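# Roll the paving slab on rollers against the stop

## Task

Move the paving slab by rolling it over its rollers until it rests level on them and its front face touches the stop (the steel angle fixed to the table across the slab's route) flat along half its width or more. It counts as failed if the slab is carried, raised beyond a small amount (one end included), if a roller is held up off the table beneath it, or if anything other than the rollers or the table supports it from underneath. Pressing down on top to tip it while working is allowed. A partial result earns a little credit based on how close to the stop the slab ends up resting on its rollers. The final state must hold without the robot; if the robot is what keeps it there, it is not done. The slab should stay on its rollers, since sliding off onto the table is penalised, and nothing may be pushed or knocked off the table.

## Robot and tools

Robot: two 7-joint arms, left_arm and right_arm, each ending in a parallel two-finger gripper. All positions use one scene frame: origin on the table surface midway between the arms, +x pointing out across the table, +z up, and left_arm sitting toward +y. The arm names do not correspond to left or right in any picture.

execute_actions takes "actions", a list holding zero or one item, plus an optional "pictures" boolean (images are included unless you set it false). An empty list sends nothing and just reports the state. A motion item is {"rows": [...], "steps": n}: 1 to 15 rows, n from 1 to 15 (default 15), each step lasting 1/30 s; when rows run out the last one repeats. A wait item is {"steps": n} with n up to 300 and no rows; it sends nothing and ends n steps after the previous result, with your reply time counted inside those steps. A refused call moves nothing.

Each row is 20 numbers, all within [-1, 1], always for both arms: first left_arm's 10, then right_arm's 10. Per arm: 7 joint values in the order waist, shoulder, upper arm roll, elbow, forearm roll, wrist pitch, wrist roll, then gripper position, force_limit, speed.

Joint values are offsets, not poses. They are measured from the joint angles printed in the most recent result that showed Joint positions; if no such result exists yet in the scene, or for a second or later call within one reply, they count from where the arm is when the action begins. Every row counts from that same base, not from the previous row, so a row of zeros steers the arm back to the base angles rather than holding still. Scale: 1.0 equals 0.9985 rad for the first four joints and 0.8765 rad for forearm roll, wrist pitch and wrist roll. Stated joint ranges (rad): waist ±6.283, shoulder ±2.250, upper arm roll ±6.283, elbow ±2.580, forearm roll ±6.283, wrist pitch ±2.100, wrist roll ±6.283. Asking for more than 0.013 rad beyond a range gets the call refused; real ends may differ by up to 0.013 rad, and a target past a real end is clipped there, possibly reported as "joint sent to its limit" (absence of that line proves nothing).

Gripper numbers are absolute settings. position: +1 is fully open (50 mm gap), about -0.65 closes the pads together, -1 means grip (close until blocked). force_limit per pad: -1 ≈ 20 N, 0 ≈ 102 N, +1 ≈ 185 N, and the final squeeze may exceed this by up to ~17 %. speed of the gap: -1 = 20 mm/s, 0 = 85, +1 = 150. To leave a gripper unchanged, repeat its current three numbers; a 0 is a real command. New force or speed only applies after a position change of at least 0.01. To grip more gently, open first.

Motion: joints are speed- and acceleration-limited and finish together. Each step the target is kept within 0.304 rad (first four joints) or 0.266 rad (last three) of the measured angle, and scaled back if it would shift the gripper over 70 mm. Big moves may not be complete when a result returns. Between calls the arms keep heading to the last target until they barely move or a step is HELD.

Results: the state line gives each gripper's end_effector_position (metres) and end_effector_quat_wxyz; reported positions can be off, more so at long reach. The gripper's fingers extend along its +z and close along its x; the reported point lies between the pads and fingertips reach 17.5 mm further. Turning only the wrist roll moves that point around a 25 mm circle. Joint positions and velocities are given per arm in column order (rad, rad/s); joint torques follow the same order and change at rest only from contact or load. object_status: 0 moving, 1 blocked while opening, 2 blocked while closing (a grip), 3 reached target or pads met. position_measured counts give opening ≈ (250 - counts) × 0.202 mm. "joint command not followed" means a clearance check changed joint targets; HELD marks steps where the row was not sent. A TORQUE FAULT (contact torque at the load limit: 46.9 N m for the first four joints, 29.5 N m for the last three) halts that arm for 10 s. MOTOR HOT warns at 60 °C; at 75 °C an OVER-TEMPERATURE FAULT lets the arm sag.

zoom_image: {"camera": one of cam_high, cam_left_wrist, cam_right_wrist, "region": [x0, y0, x1, y1]} in pixels of that camera's latest 672x504 image, origin top-left, region no bigger than 504x504. cam_high sits near (1.28, 0.01, 1.06) looking down on the table; the wrist cameras ride on the hands.

finished_scene: {"scene": number of the current scene}; irreversible, ends and grades it. Replying with no tool call ends everything.

For this job: move the slab by sideways pushes in its direction of travel so it rolls; never lift or carry it, and never hold a roller up under it. Pushing down on top to tip it is permitted. Push gently to avoid the slab slipping off its rollers, hard impacts, or anything leaving the table. The slab must stay against the stop after the robot lets go, so withdraw and check before finishing. Keep the arms from colliding or pressing on each other, and expect occasional brief nudges to loose objects.

Each tool is called after ">>>" by a JSON object that holds its "name" and its "arguments".

## Session

>>> {"name": "execute_actions", "arguments": {"actions": []}}

Scene clock: 0.00 s of 4350.00 s.
left_arm: end_effector_position=(+0.1110, +0.1761, +0.1946) position_measured=3 object_status=3 end_effector_quat_wxyz=(-0.446, +0.027, +0.894, -0.045) | right_arm: end_effector_position=(+0.1864, +0.0922, +0.3820) position_measured=3 object_status=3 end_effector_quat_wxyz=(-0.068, +0.927, -0.217, +0.299)
Joint positions: left_arm=[ 1.06   0.561 -0.676  2.098  0.488  1.595  2.95 ] | right_arm=[-1.488  0.173 -0.56   1.597  0.674  1.631  3.87 ]
Joint velocities: left_arm=[-0.    -0.    -0.    -0.001 -0.    -0.001  0.001] | right_arm=[ 0.     0.    -0.     0.    -0.    -0.001  0.   ]
Joint torques (N m, as the joint torque sensors report them, + toward a larger angle): no reading

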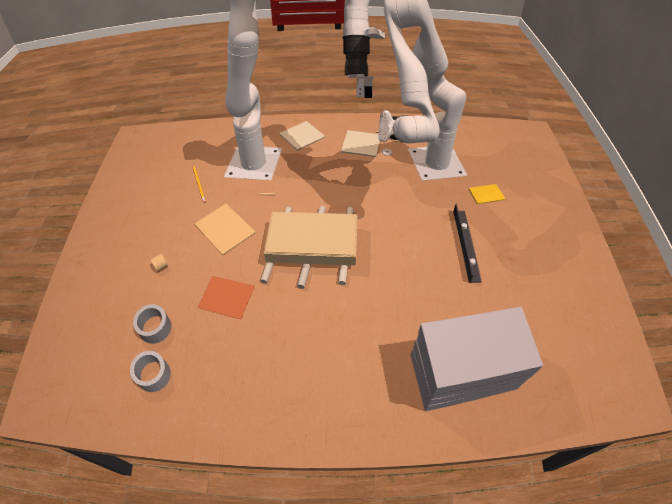

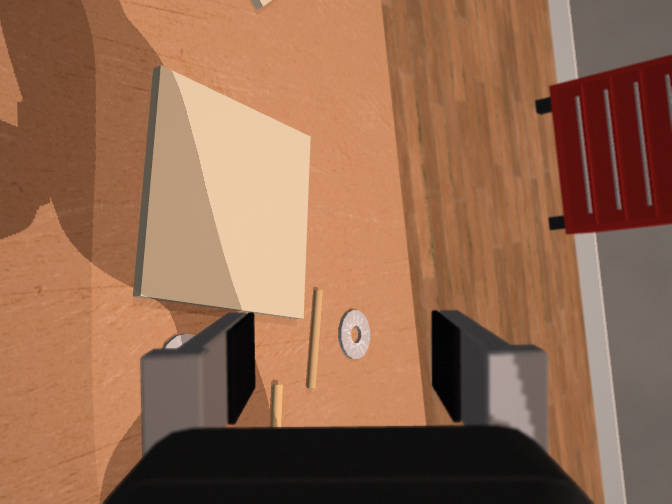

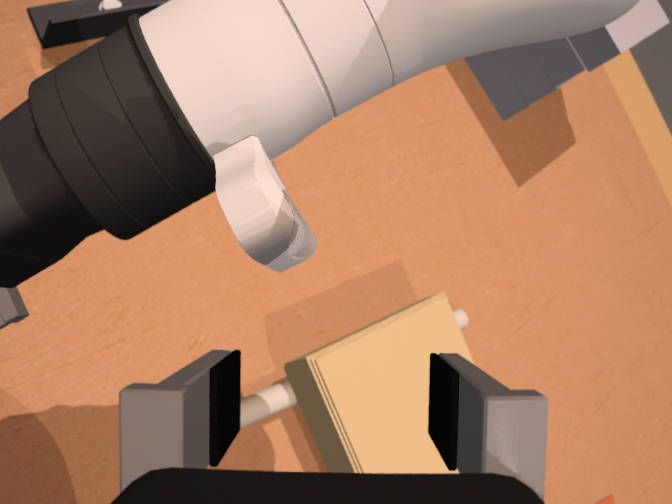

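>>> {"name": "zoom_image", "arguments": {"camera": "cam_high", "region": [240, 180, 510, 310]}}

>>> {"name": "execute_actions", "arguments": {"actions": [{"rows": [[-0.3,0,0,0,0,0,0,-1,0,0, -0.3,0,0,0,0,0,0,-1,0,0]], "steps": 15}], "pictures": false}}

>>> {"name": "execute_actions", "arguments": {"actions": [{"steps": 30}]}}

Region (240, 180, 510, 310) of cam_high's 672x504 image, scaled by 1.867, with more detail than that image has; it fills the top 243 rows of this view, and the rest is white.

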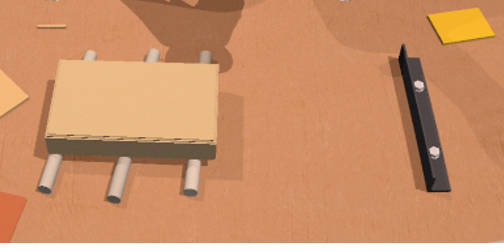

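Scene clock: 27.00 s of 4350.00 s.
left_arm: end_effector_position=(+0.1673, +0.2007, +0.1944) position_measured=210 object_status=0 end_effector_quat_wxyz=(-0.434, -0.102, +0.889, -0.108) | right_arm: end_effector_position=(+0.0698, +0.1151, +0.3819) position_measured=210 object_status=0 end_effector_quat_wxyz=(-0.111, +0.949, -0.080, +0.285)
Joint positions: left_arm=[ 0.771  0.561 -0.678  2.097  0.487  1.595  2.95 ] | right_arm=[-1.777  0.173 -0.562  1.597  0.673  1.63   3.87 ]
Joint velocities: left_arm=[-0.05  -0.001  0.008  0.003  0.003  0.001 -0.   ] | right_arm=[-0.07  -0.002 -0.003  0.    -0.001 -0.    -0.   ]
Joint torques (N m, as the joint torque sensors report them, + toward a larger angle): left_arm=[  1.59 -13.44  -0.14  -2.54  -0.08   3.16   0.08] | right_arm=[  1.88 -12.78   0.1   -8.6    2.28   0.87  -0.17]
Steps of this call (steps 1 to 90: nothing new was sent; then 23.50 s passed at rest; steps 91 to 105: all 15 steps of this action). Readings (joint positions | what the end effector reports):
91: left_arm=[1.059 0.561 -0.676 2.098 0.488 1.595 2.950] | right_arm=[-1.490 0.173 -0.559 1.597 0.674 1.631 3.870] | left_arm position_measured=13 object_status=0 | right_arm position_measured=13 object_status=0
92: left_arm=[1.051 0.561 -0.675 2.098 0.488 1.596 2.950] | right_arm=[-1.497 0.173 -0.558 1.597 0.674 1.631 3.870] | left_arm position_measured=27 object_status=0 | right_arm position_measured=27 object_status=0
94: left_arm=[1.021 0.561 -0.675 2.098 0.488 1.596 2.950] | right_arm=[-1.527 0.173 -0.557 1.597 0.675 1.632 3.870] | left_arm position_measured=56 object_status=0 | right_arm position_measured=56 object_status=0
98: left_arm=[0.897 0.562 -0.675 2.098 0.488 1.596 2.950] | right_arm=[-1.643 0.174 -0.559 1.597 0.674 1.631 3.870] | left_arm position_measured=112 object_status=0 | right_arm position_measured=112 object_status=0
105: the state above

Scene clock: 28.00 s of 4350.00 s.
left_arm: end_effector_position=(+0.1687, +0.2015, +0.1946) position_measured=253 object_status=3 end_effector_quat_wxyz=(-0.434, -0.106, +0.888, -0.111) | right_arm: end_effector_position=(+0.0668, +0.1152, +0.3820) position_measured=253 object_status=3 end_effector_quat_wxyz=(-0.112, +0.949, -0.077, +0.286)
Joint positions: left_arm=[ 0.761  0.561 -0.676  2.098  0.488  1.595  2.95 ] | right_arm=[-1.787  0.173 -0.56   1.597  0.674  1.631  3.87 ]
Joint velocities: left_arm=[ 0.    -0.     0.     0.    -0.001  0.002  0.   ] | right_arm=[-0.001 -0.     0.    -0.    -0.    -0.    -0.   ]
Joint torques (N m, as the joint torque sensors report them, + toward a larger angle): left_arm=[  0.13 -13.24  -1.02  -2.7   -0.36   2.7    0.28] | right_arm=[  0.12 -13.2   -0.42  -8.97   1.76   0.79   0.  ]
Steps of this call (steps 1 to 30: the robot went on to your last target). Readings (joint positions | what the end effector reports):
1: left_arm=[0.770 0.561 -0.677 2.098 0.488 1.595 2.950] | right_arm=[-1.779 0.173 -0.562 1.597 0.673 1.631 3.870] | left_arm position_measured=224 object_status=0 | right_arm position_measured=224 object_status=0
2: left_arm=[0.768 0.561 -0.677 2.098 0.488 1.595 2.950] | right_arm=[-1.781 0.173 -0.561 1.597 0.673 1.631 3.870] | left_arm position_measured=238 object_status=0 | right_arm position_measured=238 object_status=0
4: left_arm=[0.765 0.561 -0.676 2.098 0.488 1.595 2.950] | right_arm=[-1.784 0.173 -0.560 1.597 0.674 1.631 3.870] | left_arm position_measured=253 object_status=0 | right_arm position_measured=253 object_status=0
8: left_arm=[0.762 0.561 -0.676 2.098 0.488 1.595 2.950] | right_arm=[-1.786 0.173 -0.560 1.597 0.674 1.631 3.870] | left_arm position_measured=253 object_status=0 | right_arm position_measured=253 object_status=0
30: the state above
All arms were judged still, so your last target was given up. Only a new action makes them travel on or press farther. Fingers that are still opening or closing keep moving.
camera_calibration (this result's frames):
cam_left_wrist: T_world_to_cam=[[-0.601442, -0.0988683, 0.792776, -0.0309273], [-0.249423, 0.96595, -0.0687605, -0.113167], [-0.758984, -0.239092, -0.605623, 0.460886], [0, 0, 0, 1]] pos_world=[0.302977, 0.21645, 0.29586]
cam_right_wrist: T_world_to_cam=[[0.817233, -0.203197, 0.539297, -0.243003], [-0.0568549, -0.959642, -0.275418, 0.26207], [0.573496, 0.194419, -0.795804, 0.404412], [0, 0, 0, 1]] pos_world=[-0.0184387, 0.12349, 0.525062]

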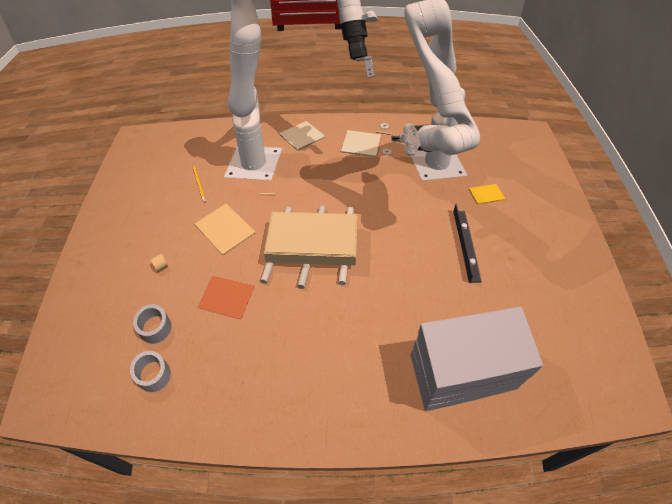

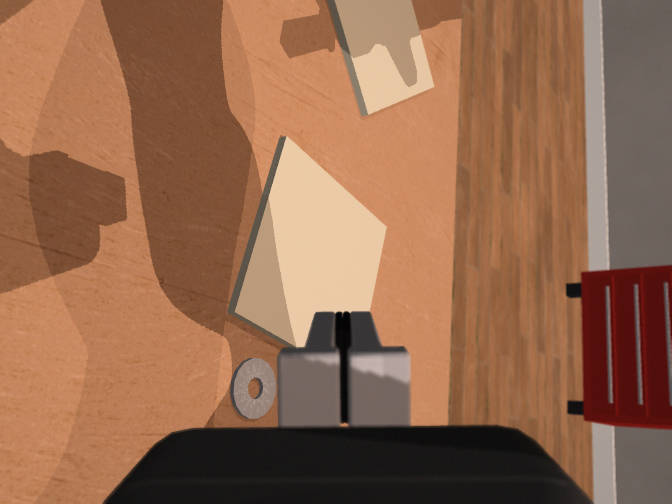

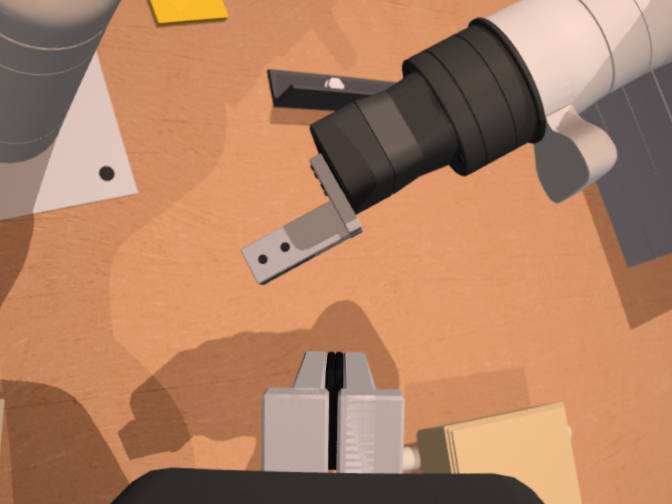

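>>> {"name": "execute_actions", "arguments": {"actions": [{"rows": [[-1.0,0,0,0,0,0,0,-1,0,0, 1.0,0.151,0.387,0.166,-0.531,-0.565,-0.733,-1,0,0]], "steps": 15}], "pictures": false}}

>>> {"name": "execute_actions", "arguments": {"actions": [{"steps": 30}], "pictures": false}}

Scene clock: 50.87 s of 4350.00 s.
left_arm: end_effector_position=(+0.2384, +0.2736, +0.1944) position_measured=253 object_status=3 end_effector_quat_wxyz=(-0.396, -0.313, +0.837, -0.210) | right_arm: end_effector_position=(+0.2023, +0.0719, +0.2582) position_measured=253 object_status=3 end_effector_quat_wxyz=(-0.005, +0.879, -0.443, +0.177)
Joint positions: left_arm=[ 0.283  0.562 -0.676  2.097  0.488  1.595  2.95 ] | right_arm=[-1.465  0.279 -0.302  1.711  0.403  1.358  3.598]
Joint velocities: left_arm=[-1.368  0.001 -0.001  0.    -0.     0.002 -0.   ] | right_arm=[ 0.981  0.181  0.511  0.205 -0.77  -0.83  -0.847]
Joint torques (N m, as the joint torque sensors report them, + toward a larger angle): left_arm=[  0.37 -13.69  -1.59  -2.36  -0.17   2.77   0.22] | right_arm=[  0.11 -16.12  -0.61  -8.06   1.28   0.47   0.  ]
Steps of this call (steps 1 to 90: nothing new was sent; then 19.37 s passed at rest; steps 91 to 105: all 15 steps of this action). Readings (joint positions | what the end effector reports):
91: left_arm=[0.759 0.561 -0.676 2.098 0.488 1.595 2.950] | right_arm=[-1.786 0.174 -0.559 1.597 0.673 1.630 3.869] | left_arm position_measured=253 object_status=3 | right_arm position_measured=253 object_status=3
92: left_arm=[0.752 0.561 -0.675 2.098 0.488 1.596 2.950] | right_arm=[-1.779 0.177 -0.556 1.600 0.668 1.626 3.865] | left_arm position_measured=253 object_status=3 | right_arm position_measured=253 object_status=3
94: left_arm=[0.721 0.561 -0.675 2.098 0.488 1.596 2.950] | right_arm=[-1.750 0.191 -0.532 1.613 0.645 1.602 3.842] | left_arm position_measured=253 object_status=3 | right_arm position_measured=253 object_status=3
98: left_arm=[0.595 0.562 -0.675 2.098 0.489 1.596 2.950] | right_arm=[-1.660 0.228 -0.444 1.655 0.569 1.525 3.765] | left_arm position_measured=253 object_status=3 | right_arm position_measured=253 object_status=3
105: the state above

Scene clock: 51.87 s of 4350.00 s.
left_arm: end_effector_position=(+0.2670, +0.3785, +0.1946) position_measured=253 object_status=3 end_effector_quat_wxyz=(-0.328, -0.518, +0.728, -0.305) | right_arm: end_effector_position=(+0.3928, -0.0835, +0.2051) position_measured=253 object_status=3 end_effector_quat_wxyz=(-0.011, -0.478, +0.875, -0.074)
Joint positions: left_arm=[-0.237  0.561 -0.676  2.098  0.488  1.595  2.95 ] | right_arm=[-0.79   0.324 -0.173  1.763  0.208  1.136  3.227]
Joint velocities: left_arm=[-0.002  0.    -0.    -0.    -0.    -0.002  0.   ] | right_arm=[ 0.013  0.     0.     0.    -0.    -0.001 -0.   ]
Joint torques (N m, as the joint torque sensors report them, + toward a larger angle): left_arm=[ -0.09 -13.33  -1.12  -2.75  -0.28   2.61   0.04] | right_arm=[  0.06 -15.82  -0.29  -8.24   0.41   0.2    0.22]
Steps of this call (steps 1 to 30: the robot went on to your last target). Readings (joint positions | what the end effector reports):
1: left_arm=[0.237 0.562 -0.676 2.097 0.488 1.595 2.950] | right_arm=[-1.432 0.284 -0.286 1.718 0.378 1.331 3.570] | left_arm position_measured=253 object_status=3 | right_arm position_measured=253 object_status=3
2: left_arm=[0.191 0.562 -0.676 2.097 0.488 1.595 2.950] | right_arm=[-1.399 0.290 -0.271 1.724 0.356 1.305 3.540] | left_arm position_measured=253 object_status=3 | right_arm position_measured=253 object_status=3
4: left_arm=[0.099 0.562 -0.676 2.097 0.488 1.595 2.950] | right_arm=[-1.331 0.298 -0.246 1.733 0.319 1.263 3.481] | left_arm position_measured=253 object_status=3 | right_arm position_measured=253 object_status=3
8: left_arm=[-0.079 0.562 -0.677 2.097 0.488 1.595 2.950] | right_arm=[-1.196 0.309 -0.214 1.746 0.270 1.207 3.374] | left_arm position_measured=253 object_status=3 | right_arm position_measured=253 object_status=3
30: the state above

>>> {"name": "execute_actions", "arguments": {"actions": [{"rows": [[-0.35,0,0,0,0,0,0,-1,0,0, 0.449,0.067,0.173,0.074,-0.237,-0.253,-0.327,-1,0,0]], "steps": 15}], "pictures": false}}

>>> {"name": "execute_actions", "arguments": {"actions": [{"steps": 15}]}}

Scene clock: 54.07 s of 4350.00 s.
left_arm: end_effector_position=(+0.2556, +0.4486, +0.1944) position_measured=253 object_status=3 end_effector_quat_wxyz=(-0.273, -0.633, +0.632, -0.355) | right_arm: end_effector_position=(+0.4501, -0.2225, +0.1588) position_measured=253 object_status=3 end_effector_quat_wxyz=(-0.004, -0.090, +0.996, -0.010)
Joint positions: left_arm=[-0.572  0.561 -0.678  2.097  0.488  1.595  2.95 ] | right_arm=[-0.427  0.381 -0.028  1.824  0.034  0.949  2.988]
Joint velocities: left_arm=[-0.186 -0.001 -0.002  0.001 -0.001  0.003  0.001] | right_arm=[ 0.803  0.101  0.3    0.12  -0.317 -0.348 -0.465]
Joint torques (N m, as the joint torque sensors report them, + toward a larger angle): left_arm=[  1.49 -13.    -0.18  -2.11  -0.04   3.04   0.18] | right_arm=[ -1.19 -17.14  -1.02  -7.55  -0.27   0.09  -0.09]
Steps of this call (steps 1 to 15: the robot went on to your last target; steps 16 to 51: nothing new was sent; steps 52 to 66: all 15 steps of this action). Readings (joint positions | what the end effector reports):
52: left_arm=[-0.239 0.561 -0.676 2.098 0.488 1.595 2.950] | right_arm=[-0.787 0.324 -0.173 1.763 0.207 1.135 3.227] | left_arm position_measured=253 object_status=3 | right_arm position_measured=253 object_status=3
53: left_arm=[-0.247 0.561 -0.675 2.098 0.488 1.596 2.950] | right_arm=[-0.781 0.326 -0.172 1.764 0.203 1.131 3.223] | left_arm position_measured=253 object_status=3 | right_arm position_measured=253 object_status=3
55: left_arm=[-0.277 0.561 -0.675 2.098 0.488 1.596 2.950] | right_arm=[-0.751 0.332 -0.159 1.770 0.185 1.112 3.200] | left_arm position_measured=253 object_status=3 | right_arm position_measured=253 object_status=3
59: left_arm=[-0.403 0.562 -0.675 2.098 0.489 1.596 2.950] | right_arm=[-0.638 0.353 -0.102 1.793 0.120 1.041 3.110] | left_arm position_measured=253 object_status=3 | right_arm position_measured=253 object_status=3
66: the state above

Scene clock: 54.57 s of 4350.00 s.
left_arm: end_effector_position=(+0.2548, +0.4510, +0.1946) position_measured=253 object_status=3 end_effector_quat_wxyz=(-0.270, -0.637, +0.627, -0.357) | right_arm: end_effector_position=(+0.4561, -0.2587, +0.1510) position_measured=253 object_status=3 end_effector_quat_wxyz=(+0.000, -0.002, +1.000, -0.000)
Joint positions: left_arm=[-0.587  0.561 -0.676  2.098  0.488  1.595  2.95 ] | right_arm=[-0.343  0.391 -0.     1.837  0.     0.914  2.941]
Joint velocities: left_arm=[-0.002  0.    -0.001 -0.     0.     0.001  0.001] | right_arm=[ 0.005  0.001  0.     0.    -0.    -0.001 -0.   ]
Joint torques (N m, as the joint torque sensors report them, + toward a larger angle): left_arm=[ -0.01 -12.97  -1.03  -2.7   -0.33   2.72   0.08] | right_arm=[ -0.03 -16.63   0.19  -7.75  -0.14  -0.23   0.09]
Steps of this call (steps 1 to 15: the robot went on to your last target). Readings (joint positions | what the end effector reports):
1: left_arm=[-0.576 0.561 -0.678 2.097 0.487 1.595 2.950] | right_arm=[-0.402 0.384 -0.018 1.828 0.024 0.938 2.973] | left_arm position_measured=253 object_status=3 | right_arm position_measured=253 object_status=3
2: left_arm=[-0.578 0.561 -0.677 2.098 0.488 1.595 2.950] | right_arm=[-0.382 0.386 -0.010 1.831 0.016 0.929 2.961] | left_arm position_measured=253 object_status=3 | right_arm position_measured=253 object_status=3
4: left_arm=[-0.581 0.561 -0.677 2.098 0.488 1.595 2.950] | right_arm=[-0.356 0.389 -0.000 1.835 0.005 0.918 2.945] | left_arm position_measured=253 object_status=3 | right_arm position_measured=253 object_status=3
8: left_arm=[-0.585 0.561 -0.676 2.098 0.488 1.595 2.950] | right_arm=[-0.347 0.390 0.000 1.837 0.001 0.914 2.941] | left_arm position_measured=253 object_status=3 | right_arm position_measured=253 object_status=3
15: the state above
camera_calibration (this result's frames):
cam_left_wrist: T_world_to_cam=[[-0.036674, -0.608424, 0.792764, 0.131412], [-0.997198, -0.0294779, -0.0687548, 0.306799], [0.0652011, -0.793064, -0.605638, 0.625694], [0, 0, 0, 1]] pos_world=[0.269963, 0.585214, 0.29586]
cam_right_wrist: T_world_to_cam=[[-0.999796, -0.0132972, 0.0152155, 0.444394], [-0.0137508, 0.999452, -0.0301017, 0.311844], [-0.0148069, -0.0303048, -0.999431, 0.31092], [0, 0, 0, 1]] pos_world=[0.453195, -0.296342, 0.313368]

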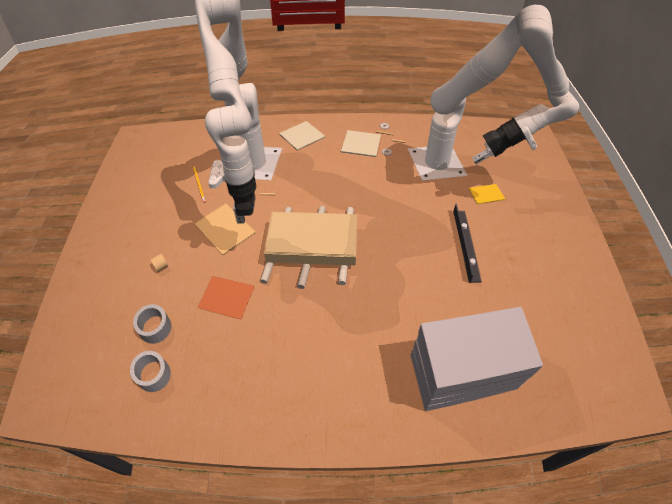

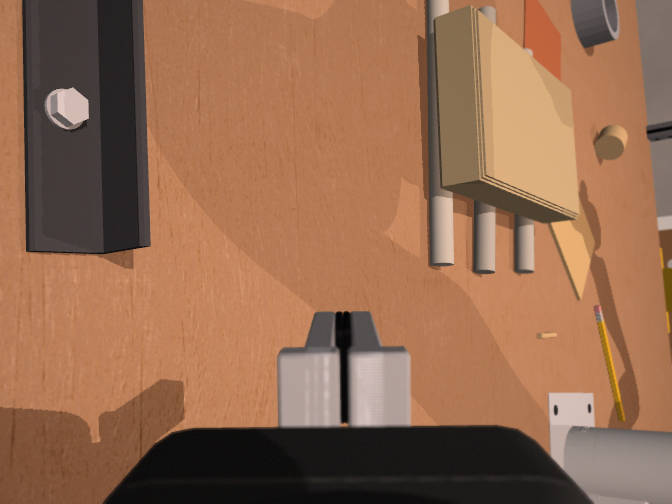

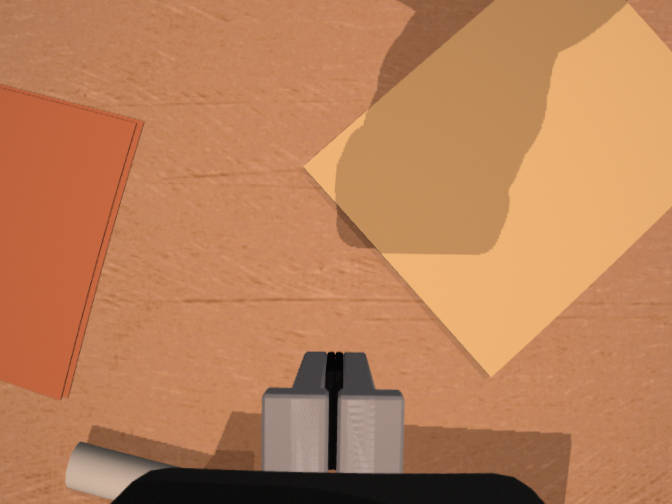

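>>> {"name": "execute_actions", "arguments": {"actions": [{"rows": [[0,0,0,0,0,0,0,-1,0,0, -0.035,0.159,0,0.098,0,-0.294,-0.042,-1,0,0]], "steps": 15}], "pictures": false}}

>>> {"name": "execute_actions", "arguments": {"actions": [{"steps": 12}]}}

>>> {"name": "zoom_image", "arguments": {"camera": "cam_high", "region": [200, 160, 400, 300]}}

Scene clock: 62.73 s of 4350.00 s.
left_arm: end_effector_position=(+0.2548, +0.4510, +0.1946) position_measured=253 object_status=3 end_effector_quat_wxyz=(-0.270, -0.637, +0.627, -0.357) | right_arm: end_effector_position=(+0.4572, -0.2439, +0.0649) position_measured=253 object_status=3 end_effector_quat_wxyz=(+0.002, -0.001, +1.000, +0.000)
Joint positions: left_arm=[-0.587  0.561 -0.676  2.098  0.488  1.595  2.95 ] | right_arm=[-0.377  0.547 -0.     1.934  0.     0.656  2.904]
Joint velocities: left_arm=[-0.    -0.    -0.    -0.     0.     0.001 -0.001] | right_arm=[-0.005  0.023  0.     0.002  0.    -0.001 -0.   ]
Joint torques (N m, as the joint torque sensors report them, + toward a larger angle): left_arm=[  0.05 -13.45  -1.18  -2.34  -0.14   2.75   0.23] | right_arm=[ -0.21 -18.24  -0.47  -6.27   0.04  -0.17   0.2 ]
Steps of this call (steps 1 to 15: the robot went on to your last target; steps 16 to 90: nothing new was sent; then 4.67 s passed at rest; steps 91 to 105: all 15 steps of this action). Readings (joint positions | what the end effector reports):
91: left_arm=[-0.587 0.561 -0.676 2.098 0.488 1.595 2.950] | right_arm=[-0.342 0.392 -0.000 1.837 0.000 0.913 2.941] | left_arm position_measured=253 object_status=3 | right_arm position_measured=253 object_status=3
92: left_arm=[-0.587 0.561 -0.676 2.098 0.488 1.595 2.950] | right_arm=[-0.344 0.399 -0.000 1.840 0.001 0.905 2.940] | left_arm position_measured=253 object_status=3 | right_arm position_measured=253 object_status=3
94: left_arm=[-0.587 0.561 -0.676 2.098 0.488 1.595 2.950] | right_arm=[-0.351 0.428 0.000 1.856 0.001 0.861 2.933] | left_arm position_measured=253 object_status=3 | right_arm position_measured=253 object_status=3
98: left_arm=[-0.587 0.561 -0.676 2.098 0.488 1.595 2.950] | right_arm=[-0.370 0.517 -0.001 1.913 0.000 0.713 2.912] | left_arm position_measured=253 object_status=3 | right_arm position_measured=253 object_status=3
105: the state above

Scene clock: 63.13 s of 4350.00 s.
left_arm: end_effector_position=(+0.2548, +0.4510, +0.1946) position_measured=253 object_status=3 end_effector_quat_wxyz=(-0.270, -0.637, +0.627, -0.357) | right_arm: end_effector_position=(+0.4566, -0.2438, +0.0639) position_measured=253 object_status=3 end_effector_quat_wxyz=(+0.001, -0.001, +1.000, +0.000)
Joint positions: left_arm=[-0.587  0.561 -0.676  2.098  0.488  1.595  2.95 ] | right_arm=[-0.378  0.55  -0.     1.934  0.     0.656  2.904]
Joint velocities: left_arm=[-0.    -0.    -0.001  0.     0.     0.    -0.   ] | right_arm=[-0.     0.     0.001  0.     0.    -0.     0.   ]
Joint torques (N m, as the joint torque sensors report them, + toward a larger angle): left_arm=[ -0.07 -13.07  -1.27  -2.43  -0.29   2.71  -0.03] | right_arm=[  0.09 -17.86  -0.32  -6.11  -0.22  -0.15   0.05]
Steps of this call (steps 1 to 12: the robot went on to your last target). Readings (joint positions | what the end effector reports):
1: left_arm=[-0.587 0.561 -0.676 2.098 0.488 1.595 2.950] | right_arm=[-0.377 0.548 -0.000 1.934 0.000 0.656 2.904] | left_arm position_measured=253 object_status=3 | right_arm position_measured=253 object_status=3
2: left_arm=[-0.587 0.561 -0.676 2.098 0.488 1.595 2.950] | right_arm=[-0.377 0.548 -0.000 1.935 0.000 0.656 2.904] | left_arm position_measured=253 object_status=3 | right_arm position_measured=253 object_status=3
4: left_arm=[-0.587 0.561 -0.676 2.098 0.488 1.595 2.950] | right_arm=[-0.377 0.549 -0.000 1.935 0.000 0.656 2.904] | left_arm position_measured=253 object_status=3 | right_arm position_measured=253 object_status=3
8: left_arm=[-0.587 0.561 -0.676 2.098 0.488 1.595 2.950] | right_arm=[-0.377 0.549 -0.000 1.935 0.000 0.656 2.904] | left_arm position_measured=253 object_status=3 | right_arm position_measured=253 object_status=3
12: the state above
camera_calibration (this result's frames):
cam_left_wrist: T_world_to_cam=[[-0.0366742, -0.608425, 0.792763, 0.131413], [-0.997198, -0.0294776, -0.0687549, 0.306799], [0.065201, -0.793064, -0.605639, 0.625694], [0, 0, 0, 1]] pos_world=[0.269963, 0.585214, 0.295859]
cam_right_wrist: T_world_to_cam=[[-0.999834, -0.0114741, 0.0141349, 0.447002], [-0.0118899, 0.999488, -0.0296943, 0.293477], [-0.013787, -0.0298574, -0.999459, 0.22394], [0, 0, 0, 1]] pos_world=[0.453504, -0.281512, 0.226215]

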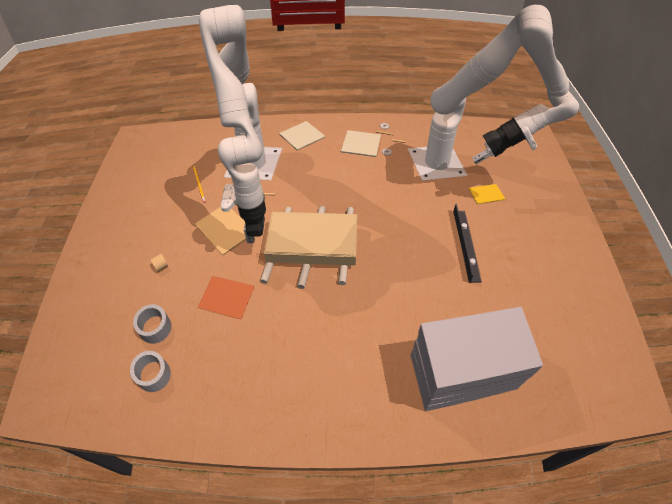

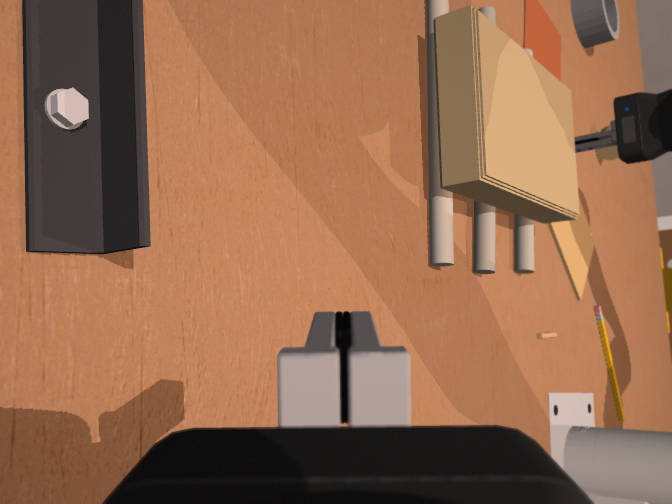

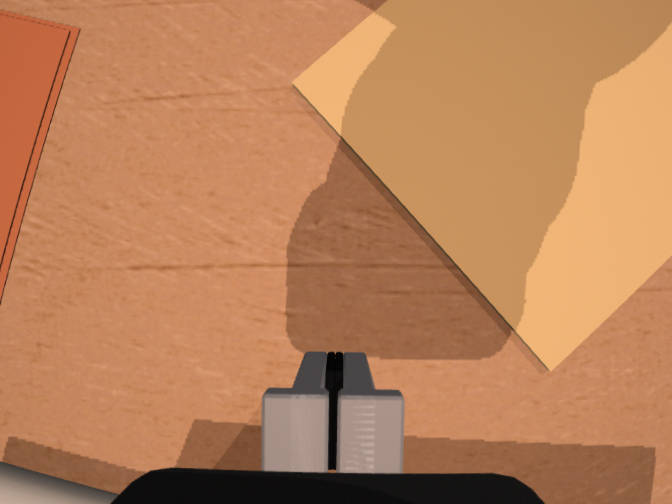

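Region (200, 160, 400, 300) of cam_high's 672x504 image, scaled by 2.520, with more detail than that image has; it fills the top 353 rows of this view, and the rest is white.

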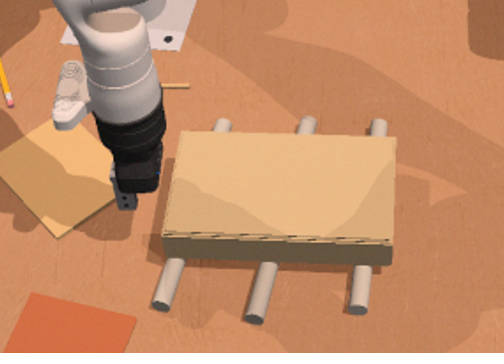

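>>> {"name": "execute_actions", "arguments": {"actions": [{"rows": [
[0,0,0,0,0,0,0,-1,0,0,-0.007,0.001,0,-0.002,0,0.001,-0.008,-1,0,0],
[0,0,0,0,0,0,0,-1,0,0,-0.014,0.002,0,-0.005,0,0.003,-0.016,-1,0,0],
[0,0,0,0,0,0,0,-1,0,0,-0.021,0.003,0,-0.007,0,0.004,-0.024,-1,0,0],
[0,0,0,0,0,0,0,-1,0,0,-0.028,0.004,0,-0.009,0,0.006,-0.031,-1,0,0],
[0,0,0,0,0,0,0,-1,0,0,-0.035,0.005,0,-0.012,0,0.007,-0.039,-1,0,0],
[0,0,0,0,0,0,0,-1,0,0,-0.041,0.006,0,-0.014,0,0.008,-0.047,-1,0,0],
[0,0,0,0,0,0,0,-1,0,0,-0.048,0.007,0,-0.016,0,0.010,-0.055,-1,0,0],
[0,0,0,0,0,0,0,-1,0,0,-0.055,0.008,0,-0.018,0,0.011,-0.063,-1,0,0],
[0,0,0,0,0,0,0,-1,0,0,-0.062,0.010,0,-0.021,0,0.013,-0.071,-1,0,0],
[0,0,0,0,0,0,0,-1,0,0,-0.069,0.011,0,-0.023,0,0.014,-0.079,-1,0,0],
[0,0,0,0,0,0,0,-1,0,0,-0.076,0.012,0,-0.025,0,0.016,-0.087,-1,0,0],
[0,0,0,0,0,0,0,-1,0,0,-0.083,0.013,0,-0.028,0,0.017,-0.094,-1,0,0],
[0,0,0,0,0,0,0,-1,0,0,-0.090,0.014,0,-0.030,0,0.018,-0.102,-1,0,0],
[0,0,0,0,0,0,0,-1,0,0,-0.097,0.015,0,-0.032,0,0.020,-0.110,-1,0,0],
[0,0,0,0,0,0,0,-1,0,0,-0.104,0.016,0,-0.035,0,0.021,-0.118,-1,0,0]], "steps": 15}], "pictures": false}}

>>> {"name": "execute_actions", "arguments": {"actions": [{"steps": 15}]}}

Scene clock: 72.83 s of 4350.00 s.
left_arm: end_effector_position=(+0.2548, +0.4510, +0.1946) position_measured=253 object_status=3 end_effector_quat_wxyz=(-0.270, -0.637, +0.627, -0.357) | right_arm: end_effector_position=(+0.4568, -0.2051, +0.0639) position_measured=253 object_status=3 end_effector_quat_wxyz=(+0.001, -0.002, +1.000, +0.000)
Joint positions: left_arm=[-0.587  0.561 -0.676  2.098  0.488  1.595  2.95 ] | right_arm=[-0.466  0.563 -0.     1.905  0.     0.672  2.816]
Joint velocities: left_arm=[ 0.    -0.     0.    -0.     0.     0.001 -0.001] | right_arm=[-0.208  0.03   0.    -0.07   0.     0.038 -0.207]
Joint torques (N m, as the joint torque sensors report them, + toward a larger angle): left_arm=[  0.63 -13.17  -1.19  -2.55  -0.42   2.59   0.2 ] | right_arm=[ -0.06 -18.18   0.21  -6.09   0.03  -0.19  -0.01]
Steps of this call (steps 1 to 15: the robot went on to your last target; steps 16 to 90: nothing new was sent; then 6.20 s passed at rest; steps 91 to 105: all 15 steps of this action). Readings (joint positions | what the end effector reports):
91: left_arm=[-0.587 0.561 -0.676 2.098 0.488 1.595 2.950] | right_arm=[-0.379 0.550 -0.000 1.934 0.001 0.656 2.903] | left_arm position_measured=253 object_status=3 | right_arm position_measured=253 object_status=3
92: left_arm=[-0.587 0.561 -0.676 2.098 0.488 1.595 2.950] | right_arm=[-0.383 0.550 0.000 1.933 0.001 0.657 2.900] | left_arm position_measured=253 object_status=3 | right_arm position_measured=253 object_status=3
94: left_arm=[-0.587 0.561 -0.676 2.098 0.488 1.595 2.950] | right_arm=[-0.394 0.552 0.000 1.930 0.001 0.659 2.890] | left_arm position_measured=253 object_status=3 | right_arm position_measured=253 object_status=3
98: left_arm=[-0.587 0.561 -0.676 2.098 0.488 1.595 2.950] | right_arm=[-0.419 0.556 -0.000 1.921 0.000 0.663 2.864] | left_arm position_measured=253 object_status=3 | right_arm position_measured=253 object_status=3
105: the state above

Scene clock: 73.33 s of 4350.00 s.
left_arm: end_effector_position=(+0.2548, +0.4510, +0.1946) position_measured=253 object_status=3 end_effector_quat_wxyz=(-0.270, -0.637, +0.627, -0.357) | right_arm: end_effector_position=(+0.4568, -0.1985, +0.0640) position_measured=253 object_status=3 end_effector_quat_wxyz=(+0.001, -0.001, +1.000, +0.000)
Joint positions: left_arm=[-0.587  0.561 -0.676  2.098  0.488  1.595  2.95 ] | right_arm=[-0.481  0.565 -0.     1.9    0.     0.675  2.801]
Joint velocities: left_arm=[ 0. -0. -0. -0.  0.  0. -0.] | right_arm=[-0.001  0.     0.    -0.    -0.    -0.001  0.   ]
Joint torques (N m, as the joint torque sensors report them, + toward a larger angle): left_arm=[ -0.09 -13.53  -0.98  -2.69  -0.19   2.7   -0.18] | right_arm=[  0.14 -18.62   0.53  -6.07  -0.2   -0.1    0.06]
Steps of this call (steps 1 to 15: the robot went on to your last target). Readings (joint positions | what the end effector reports):
1: left_arm=[-0.587 0.561 -0.676 2.098 0.488 1.595 2.950] | right_arm=[-0.472 0.564 0.001 1.903 0.002 0.674 2.809] | left_arm position_measured=253 object_status=3 | right_arm position_measured=253 object_status=3
2: left_arm=[-0.587 0.561 -0.676 2.098 0.488 1.595 2.950] | right_arm=[-0.476 0.565 0.001 1.901 0.002 0.674 2.804] | left_arm position_measured=253 object_status=3 | right_arm position_measured=253 object_status=3
4: left_arm=[-0.587 0.561 -0.676 2.098 0.488 1.595 2.950] | right_arm=[-0.478 0.565 -0.001 1.900 0.000 0.675 2.801] | left_arm position_measured=253 object_status=3 | right_arm position_measured=253 object_status=3
8: left_arm=[-0.587 0.561 -0.676 2.098 0.488 1.595 2.950] | right_arm=[-0.480 0.565 -0.001 1.900 0.000 0.675 2.801] | left_arm position_measured=253 object_status=3 | right_arm position_measured=253 object_status=3
15: the state above
camera_calibration (this result's frames):
cam_left_wrist: T_world_to_cam=[[-0.0366742, -0.608426, 0.792763, 0.131415], [-0.997198, -0.0294775, -0.0687549, 0.306799], [0.065201, -0.793063, -0.60564, 0.625695], [0, 0, 0, 1]] pos_world=[0.269963, 0.585215, 0.295859]
cam_right_wrist: T_world_to_cam=[[-0.999838, -0.0117769, 0.0136171, 0.44764], [-0.0121728, 0.999494, -0.0293718, 0.248362], [-0.0132643, -0.0295328, -0.999476, 0.225252], [0, 0, 0, 1]] pos_world=[0.453579, -0.236312, 0.226333]

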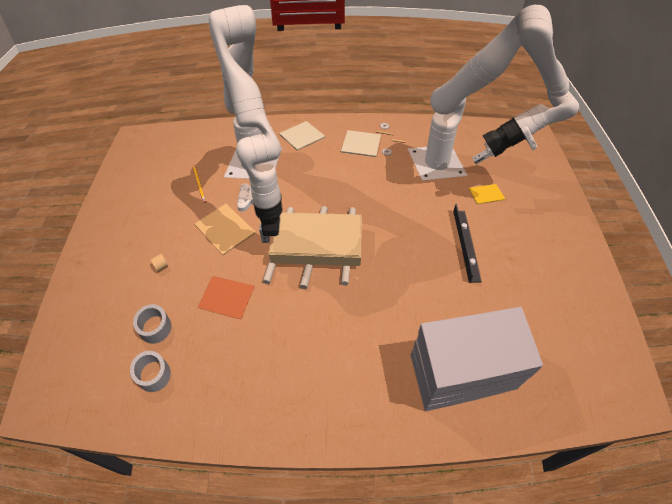

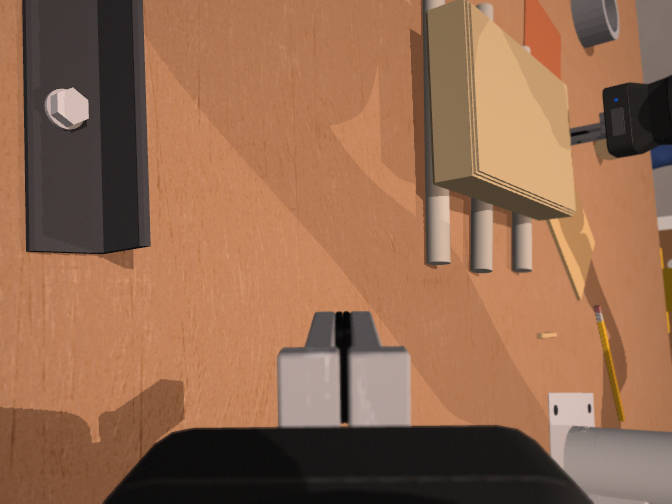

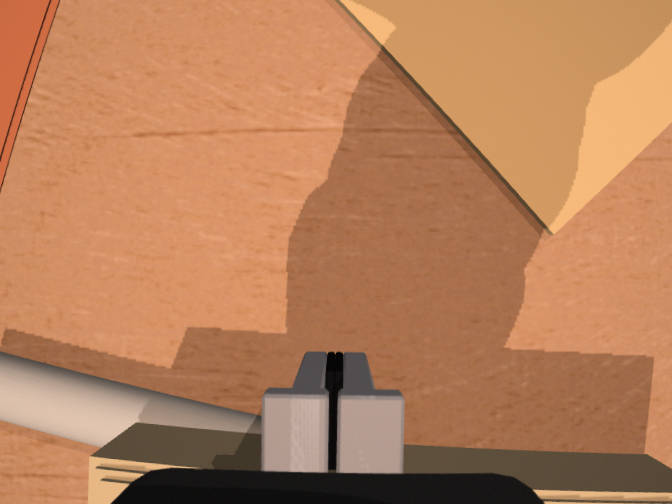

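>>> {"name": "execute_actions", "arguments": {"actions": [{"rows": [
[0,0,0,0,0,0,0,-1,0,0,-0.007,0.002,0,-0.004,0,0.002,-0.008,-1,0,0],
[0,0,0,0,0,0,0,-1,0,0,-0.014,0.004,0,-0.007,0,0.005,-0.016,-1,0,0],
[0,0,0,0,0,0,0,-1,0,0,-0.021,0.006,0,-0.011,0,0.007,-0.025,-1,0,0],
[0,0,0,0,0,0,0,-1,0,0,-0.029,0.007,0,-0.015,0,0.009,-0.033,-1,0,0],
[0,0,0,0,0,0,0,-1,0,0,-0.036,0.009,0,-0.019,0,0.011,-0.041,-1,0,0],
[0,0,0,0,0,0,0,-1,0,0,-0.043,0.011,0,-0.022,0,0.014,-0.049,-1,0,0],
[0,0,0,0,0,0,0,-1,0,0,-0.050,0.013,0,-0.026,0,0.016,-0.057,-1,0,0],
[0,0,0,0,0,0,0,-1,0,0,-0.057,0.015,0,-0.030,0,0.018,-0.066,-1,0,0],
[0,0,0,0,0,0,0,-1,0,0,-0.064,0.017,0,-0.034,0,0.021,-0.074,-1,0,0],
[0,0,0,0,0,0,0,-1,0,0,-0.072,0.018,0,-0.037,0,0.023,-0.082,-1,0,0],
[0,0,0,0,0,0,0,-1,0,0,-0.079,0.020,0,-0.041,0,0.025,-0.090,-1,0,0],
[0,0,0,0,0,0,0,-1,0,0,-0.086,0.022,0,-0.045,0,0.027,-0.098,-1,0,0],
[0,0,0,0,0,0,0,-1,0,0,-0.093,0.024,0,-0.049,0,0.030,-0.106,-1,0,0],
[0,0,0,0,0,0,0,-1,0,0,-0.100,0.026,0,-0.052,0,0.032,-0.115,-1,0,0],
[0,0,0,0,0,0,0,-1,0,0,-0.107,0.028,0,-0.056,0,0.034,-0.123,-1,0,0]], "steps": 15}], "pictures": false}}

>>> {"name": "execute_actions", "arguments": {"actions": [{"steps": 15}]}}

Scene clock: 78.70 s of 4350.00 s.
left_arm: end_effector_position=(+0.2548, +0.4510, +0.1946) position_measured=253 object_status=3 end_effector_quat_wxyz=(-0.270, -0.637, +0.627, -0.357) | right_arm: end_effector_position=(+0.4567, -0.1561, +0.0634) position_measured=253 object_status=3 end_effector_quat_wxyz=(+0.000, -0.001, +1.000, +0.000)
Joint positions: left_arm=[-0.587  0.561 -0.676  2.098  0.488  1.595  2.95 ] | right_arm=[-0.573  0.589 -0.     1.851  0.     0.7    2.708]
Joint velocities: left_arm=[ 0.     0.     0.     0.001  0.    -0.001  0.   ] | right_arm=[-0.214  0.059 -0.001 -0.109  0.001  0.06  -0.22 ]
Joint torques (N m, as the joint torque sensors report them, + toward a larger angle): left_arm=[  0.11 -13.21  -1.13  -2.71  -0.21   2.64   0.09] | right_arm=[  0.02 -18.74   0.18  -6.36  -0.01  -0.2    0.23]
Steps of this call (steps 1 to 15: the robot went on to your last target; steps 16 to 90: nothing new was sent; then 1.87 s passed at rest; steps 91 to 105: all 15 steps of this action). Readings (joint positions | what the end effector reports):
91: left_arm=[-0.587 0.561 -0.676 2.098 0.488 1.595 2.950] | right_arm=[-0.483 0.566 -0.000 1.899 0.001 0.675 2.800] | left_arm position_measured=253 object_status=3 | right_arm position_measured=253 object_status=3
92: left_arm=[-0.587 0.561 -0.676 2.098 0.488 1.595 2.950] | right_arm=[-0.487 0.567 0.001 1.897 0.001 0.676 2.797] | left_arm position_measured=253 object_status=3 | right_arm position_measured=253 object_status=3
94: left_arm=[-0.587 0.561 -0.676 2.098 0.488 1.595 2.950] | right_arm=[-0.497 0.570 0.000 1.892 0.001 0.679 2.786] | left_arm position_measured=253 object_status=3 | right_arm position_measured=253 object_status=3
98: left_arm=[-0.587 0.561 -0.676 2.098 0.488 1.595 2.950] | right_arm=[-0.522 0.577 0.002 1.878 0.002 0.687 2.759] | left_arm position_measured=253 object_status=3 | right_arm position_measured=253 object_status=3
105: the state above

Scene clock: 79.20 s of 4350.00 s.
left_arm: end_effector_position=(+0.2548, +0.4510, +0.1946) position_measured=253 object_status=3 end_effector_quat_wxyz=(-0.270, -0.637, +0.627, -0.357) | right_arm: end_effector_position=(+0.4562, -0.1489, +0.0632) position_measured=253 object_status=3 end_effector_quat_wxyz=(+0.000, -0.001, +1.000, -0.000)
Joint positions: left_arm=[-0.587  0.561 -0.676  2.098  0.488  1.595  2.95 ] | right_arm=[-0.588  0.593 -0.     1.844  0.     0.705  2.693]
Joint velocities: left_arm=[ 0.     0.    -0.    -0.     0.001  0.001 -0.001] | right_arm=[-0.  0. -0.  0.  0.  0.  0.]
Joint torques (N m, as the joint torque sensors report them, + toward a larger angle): left_arm=[  0.25 -13.15  -1.41  -2.27  -0.18   2.7    0.19] | right_arm=[  0.   -19.04   0.04  -6.26  -0.19  -0.11   0.08]
Steps of this call (steps 1 to 15: the robot went on to your last target). Readings (joint positions | what the end effector reports):
1: left_arm=[-0.587 0.561 -0.676 2.098 0.488 1.595 2.950] | right_arm=[-0.579 0.591 -0.001 1.848 0.000 0.702 2.701] | left_arm position_measured=253 object_status=3 | right_arm position_measured=253 object_status=3
2: left_arm=[-0.587 0.561 -0.676 2.098 0.488 1.595 2.950] | right_arm=[-0.583 0.592 -0.001 1.846 0.000 0.703 2.696] | left_arm position_measured=253 object_status=3 | right_arm position_measured=253 object_status=3
4: left_arm=[-0.587 0.561 -0.676 2.098 0.488 1.595 2.950] | right_arm=[-0.585 0.593 -0.001 1.844 0.000 0.704 2.693] | left_arm position_measured=253 object_status=3 | right_arm position_measured=253 object_status=3
8: left_arm=[-0.587 0.561 -0.676 2.098 0.488 1.595 2.950] | right_arm=[-0.587 0.593 -0.000 1.844 0.000 0.705 2.693] | left_arm position_measured=253 object_status=3 | right_arm position_measured=253 object_status=3
15: the state above
camera_calibration (this result's frames):
cam_left_wrist: T_world_to_cam=[[-0.036674, -0.608427, 0.792762, 0.131416], [-0.997198, -0.0294774, -0.0687547, 0.306799], [0.0652008, -0.793062, -0.605641, 0.625695], [0, 0, 0, 1]] pos_world=[0.269963, 0.585216, 0.295859]
cam_right_wrist: T_world_to_cam=[[-0.999825, -0.0106921, 0.0153292, 0.44768], [-0.0111476, 0.999489, -0.0299482, 0.198312], [-0.0150012, -0.0301139, -0.999434, 0.226598], [0, 0, 0, 1]] pos_world=[0.453211, -0.1866, 0.225546]

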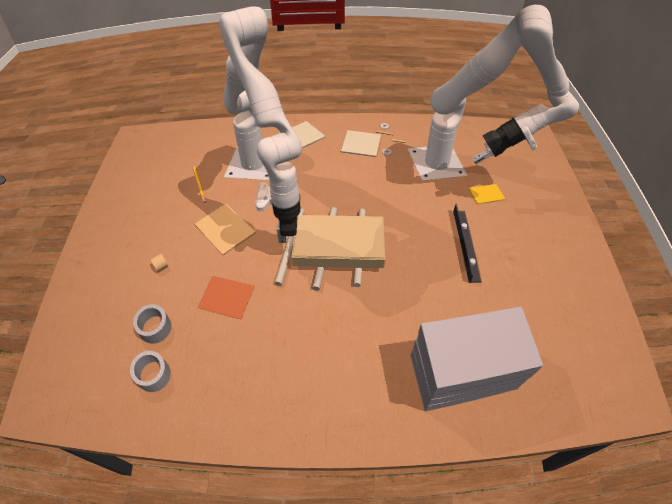

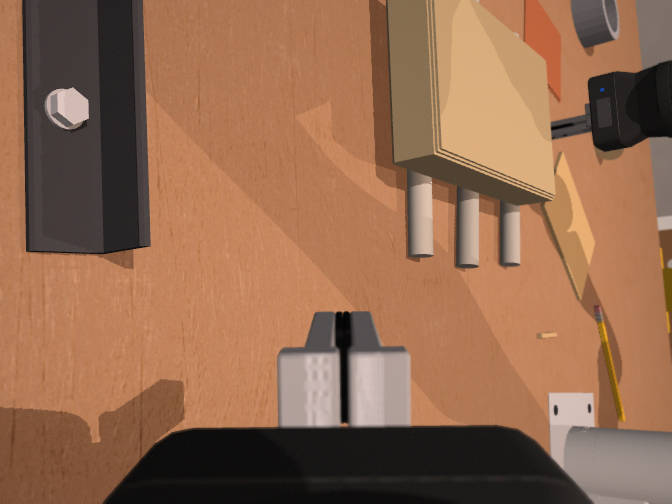

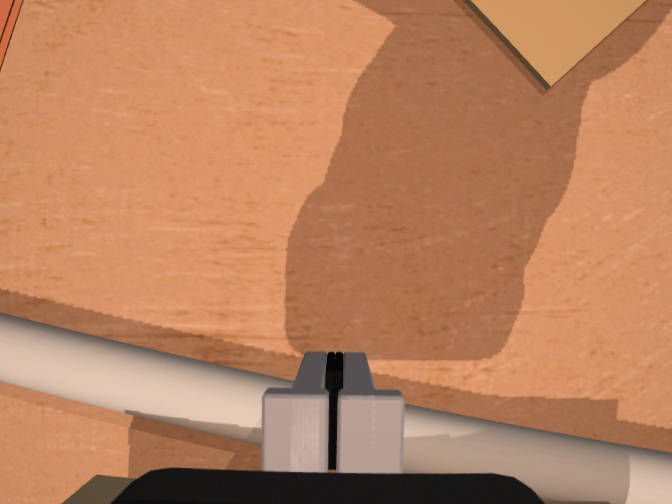

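>>> {"name": "zoom_image", "arguments": {"camera": "cam_high", "region": [240, 180, 510, 310]}}

Region (240, 180, 510, 310) of cam_high's 672x504 image, scaled by 1.867, with more detail than that image has; it fills the top 243 rows of this view, and the rest is white.

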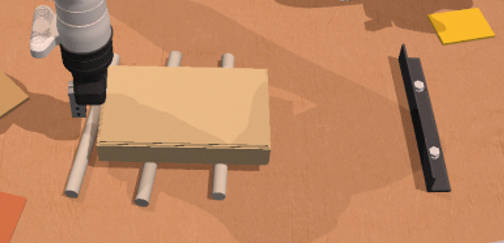

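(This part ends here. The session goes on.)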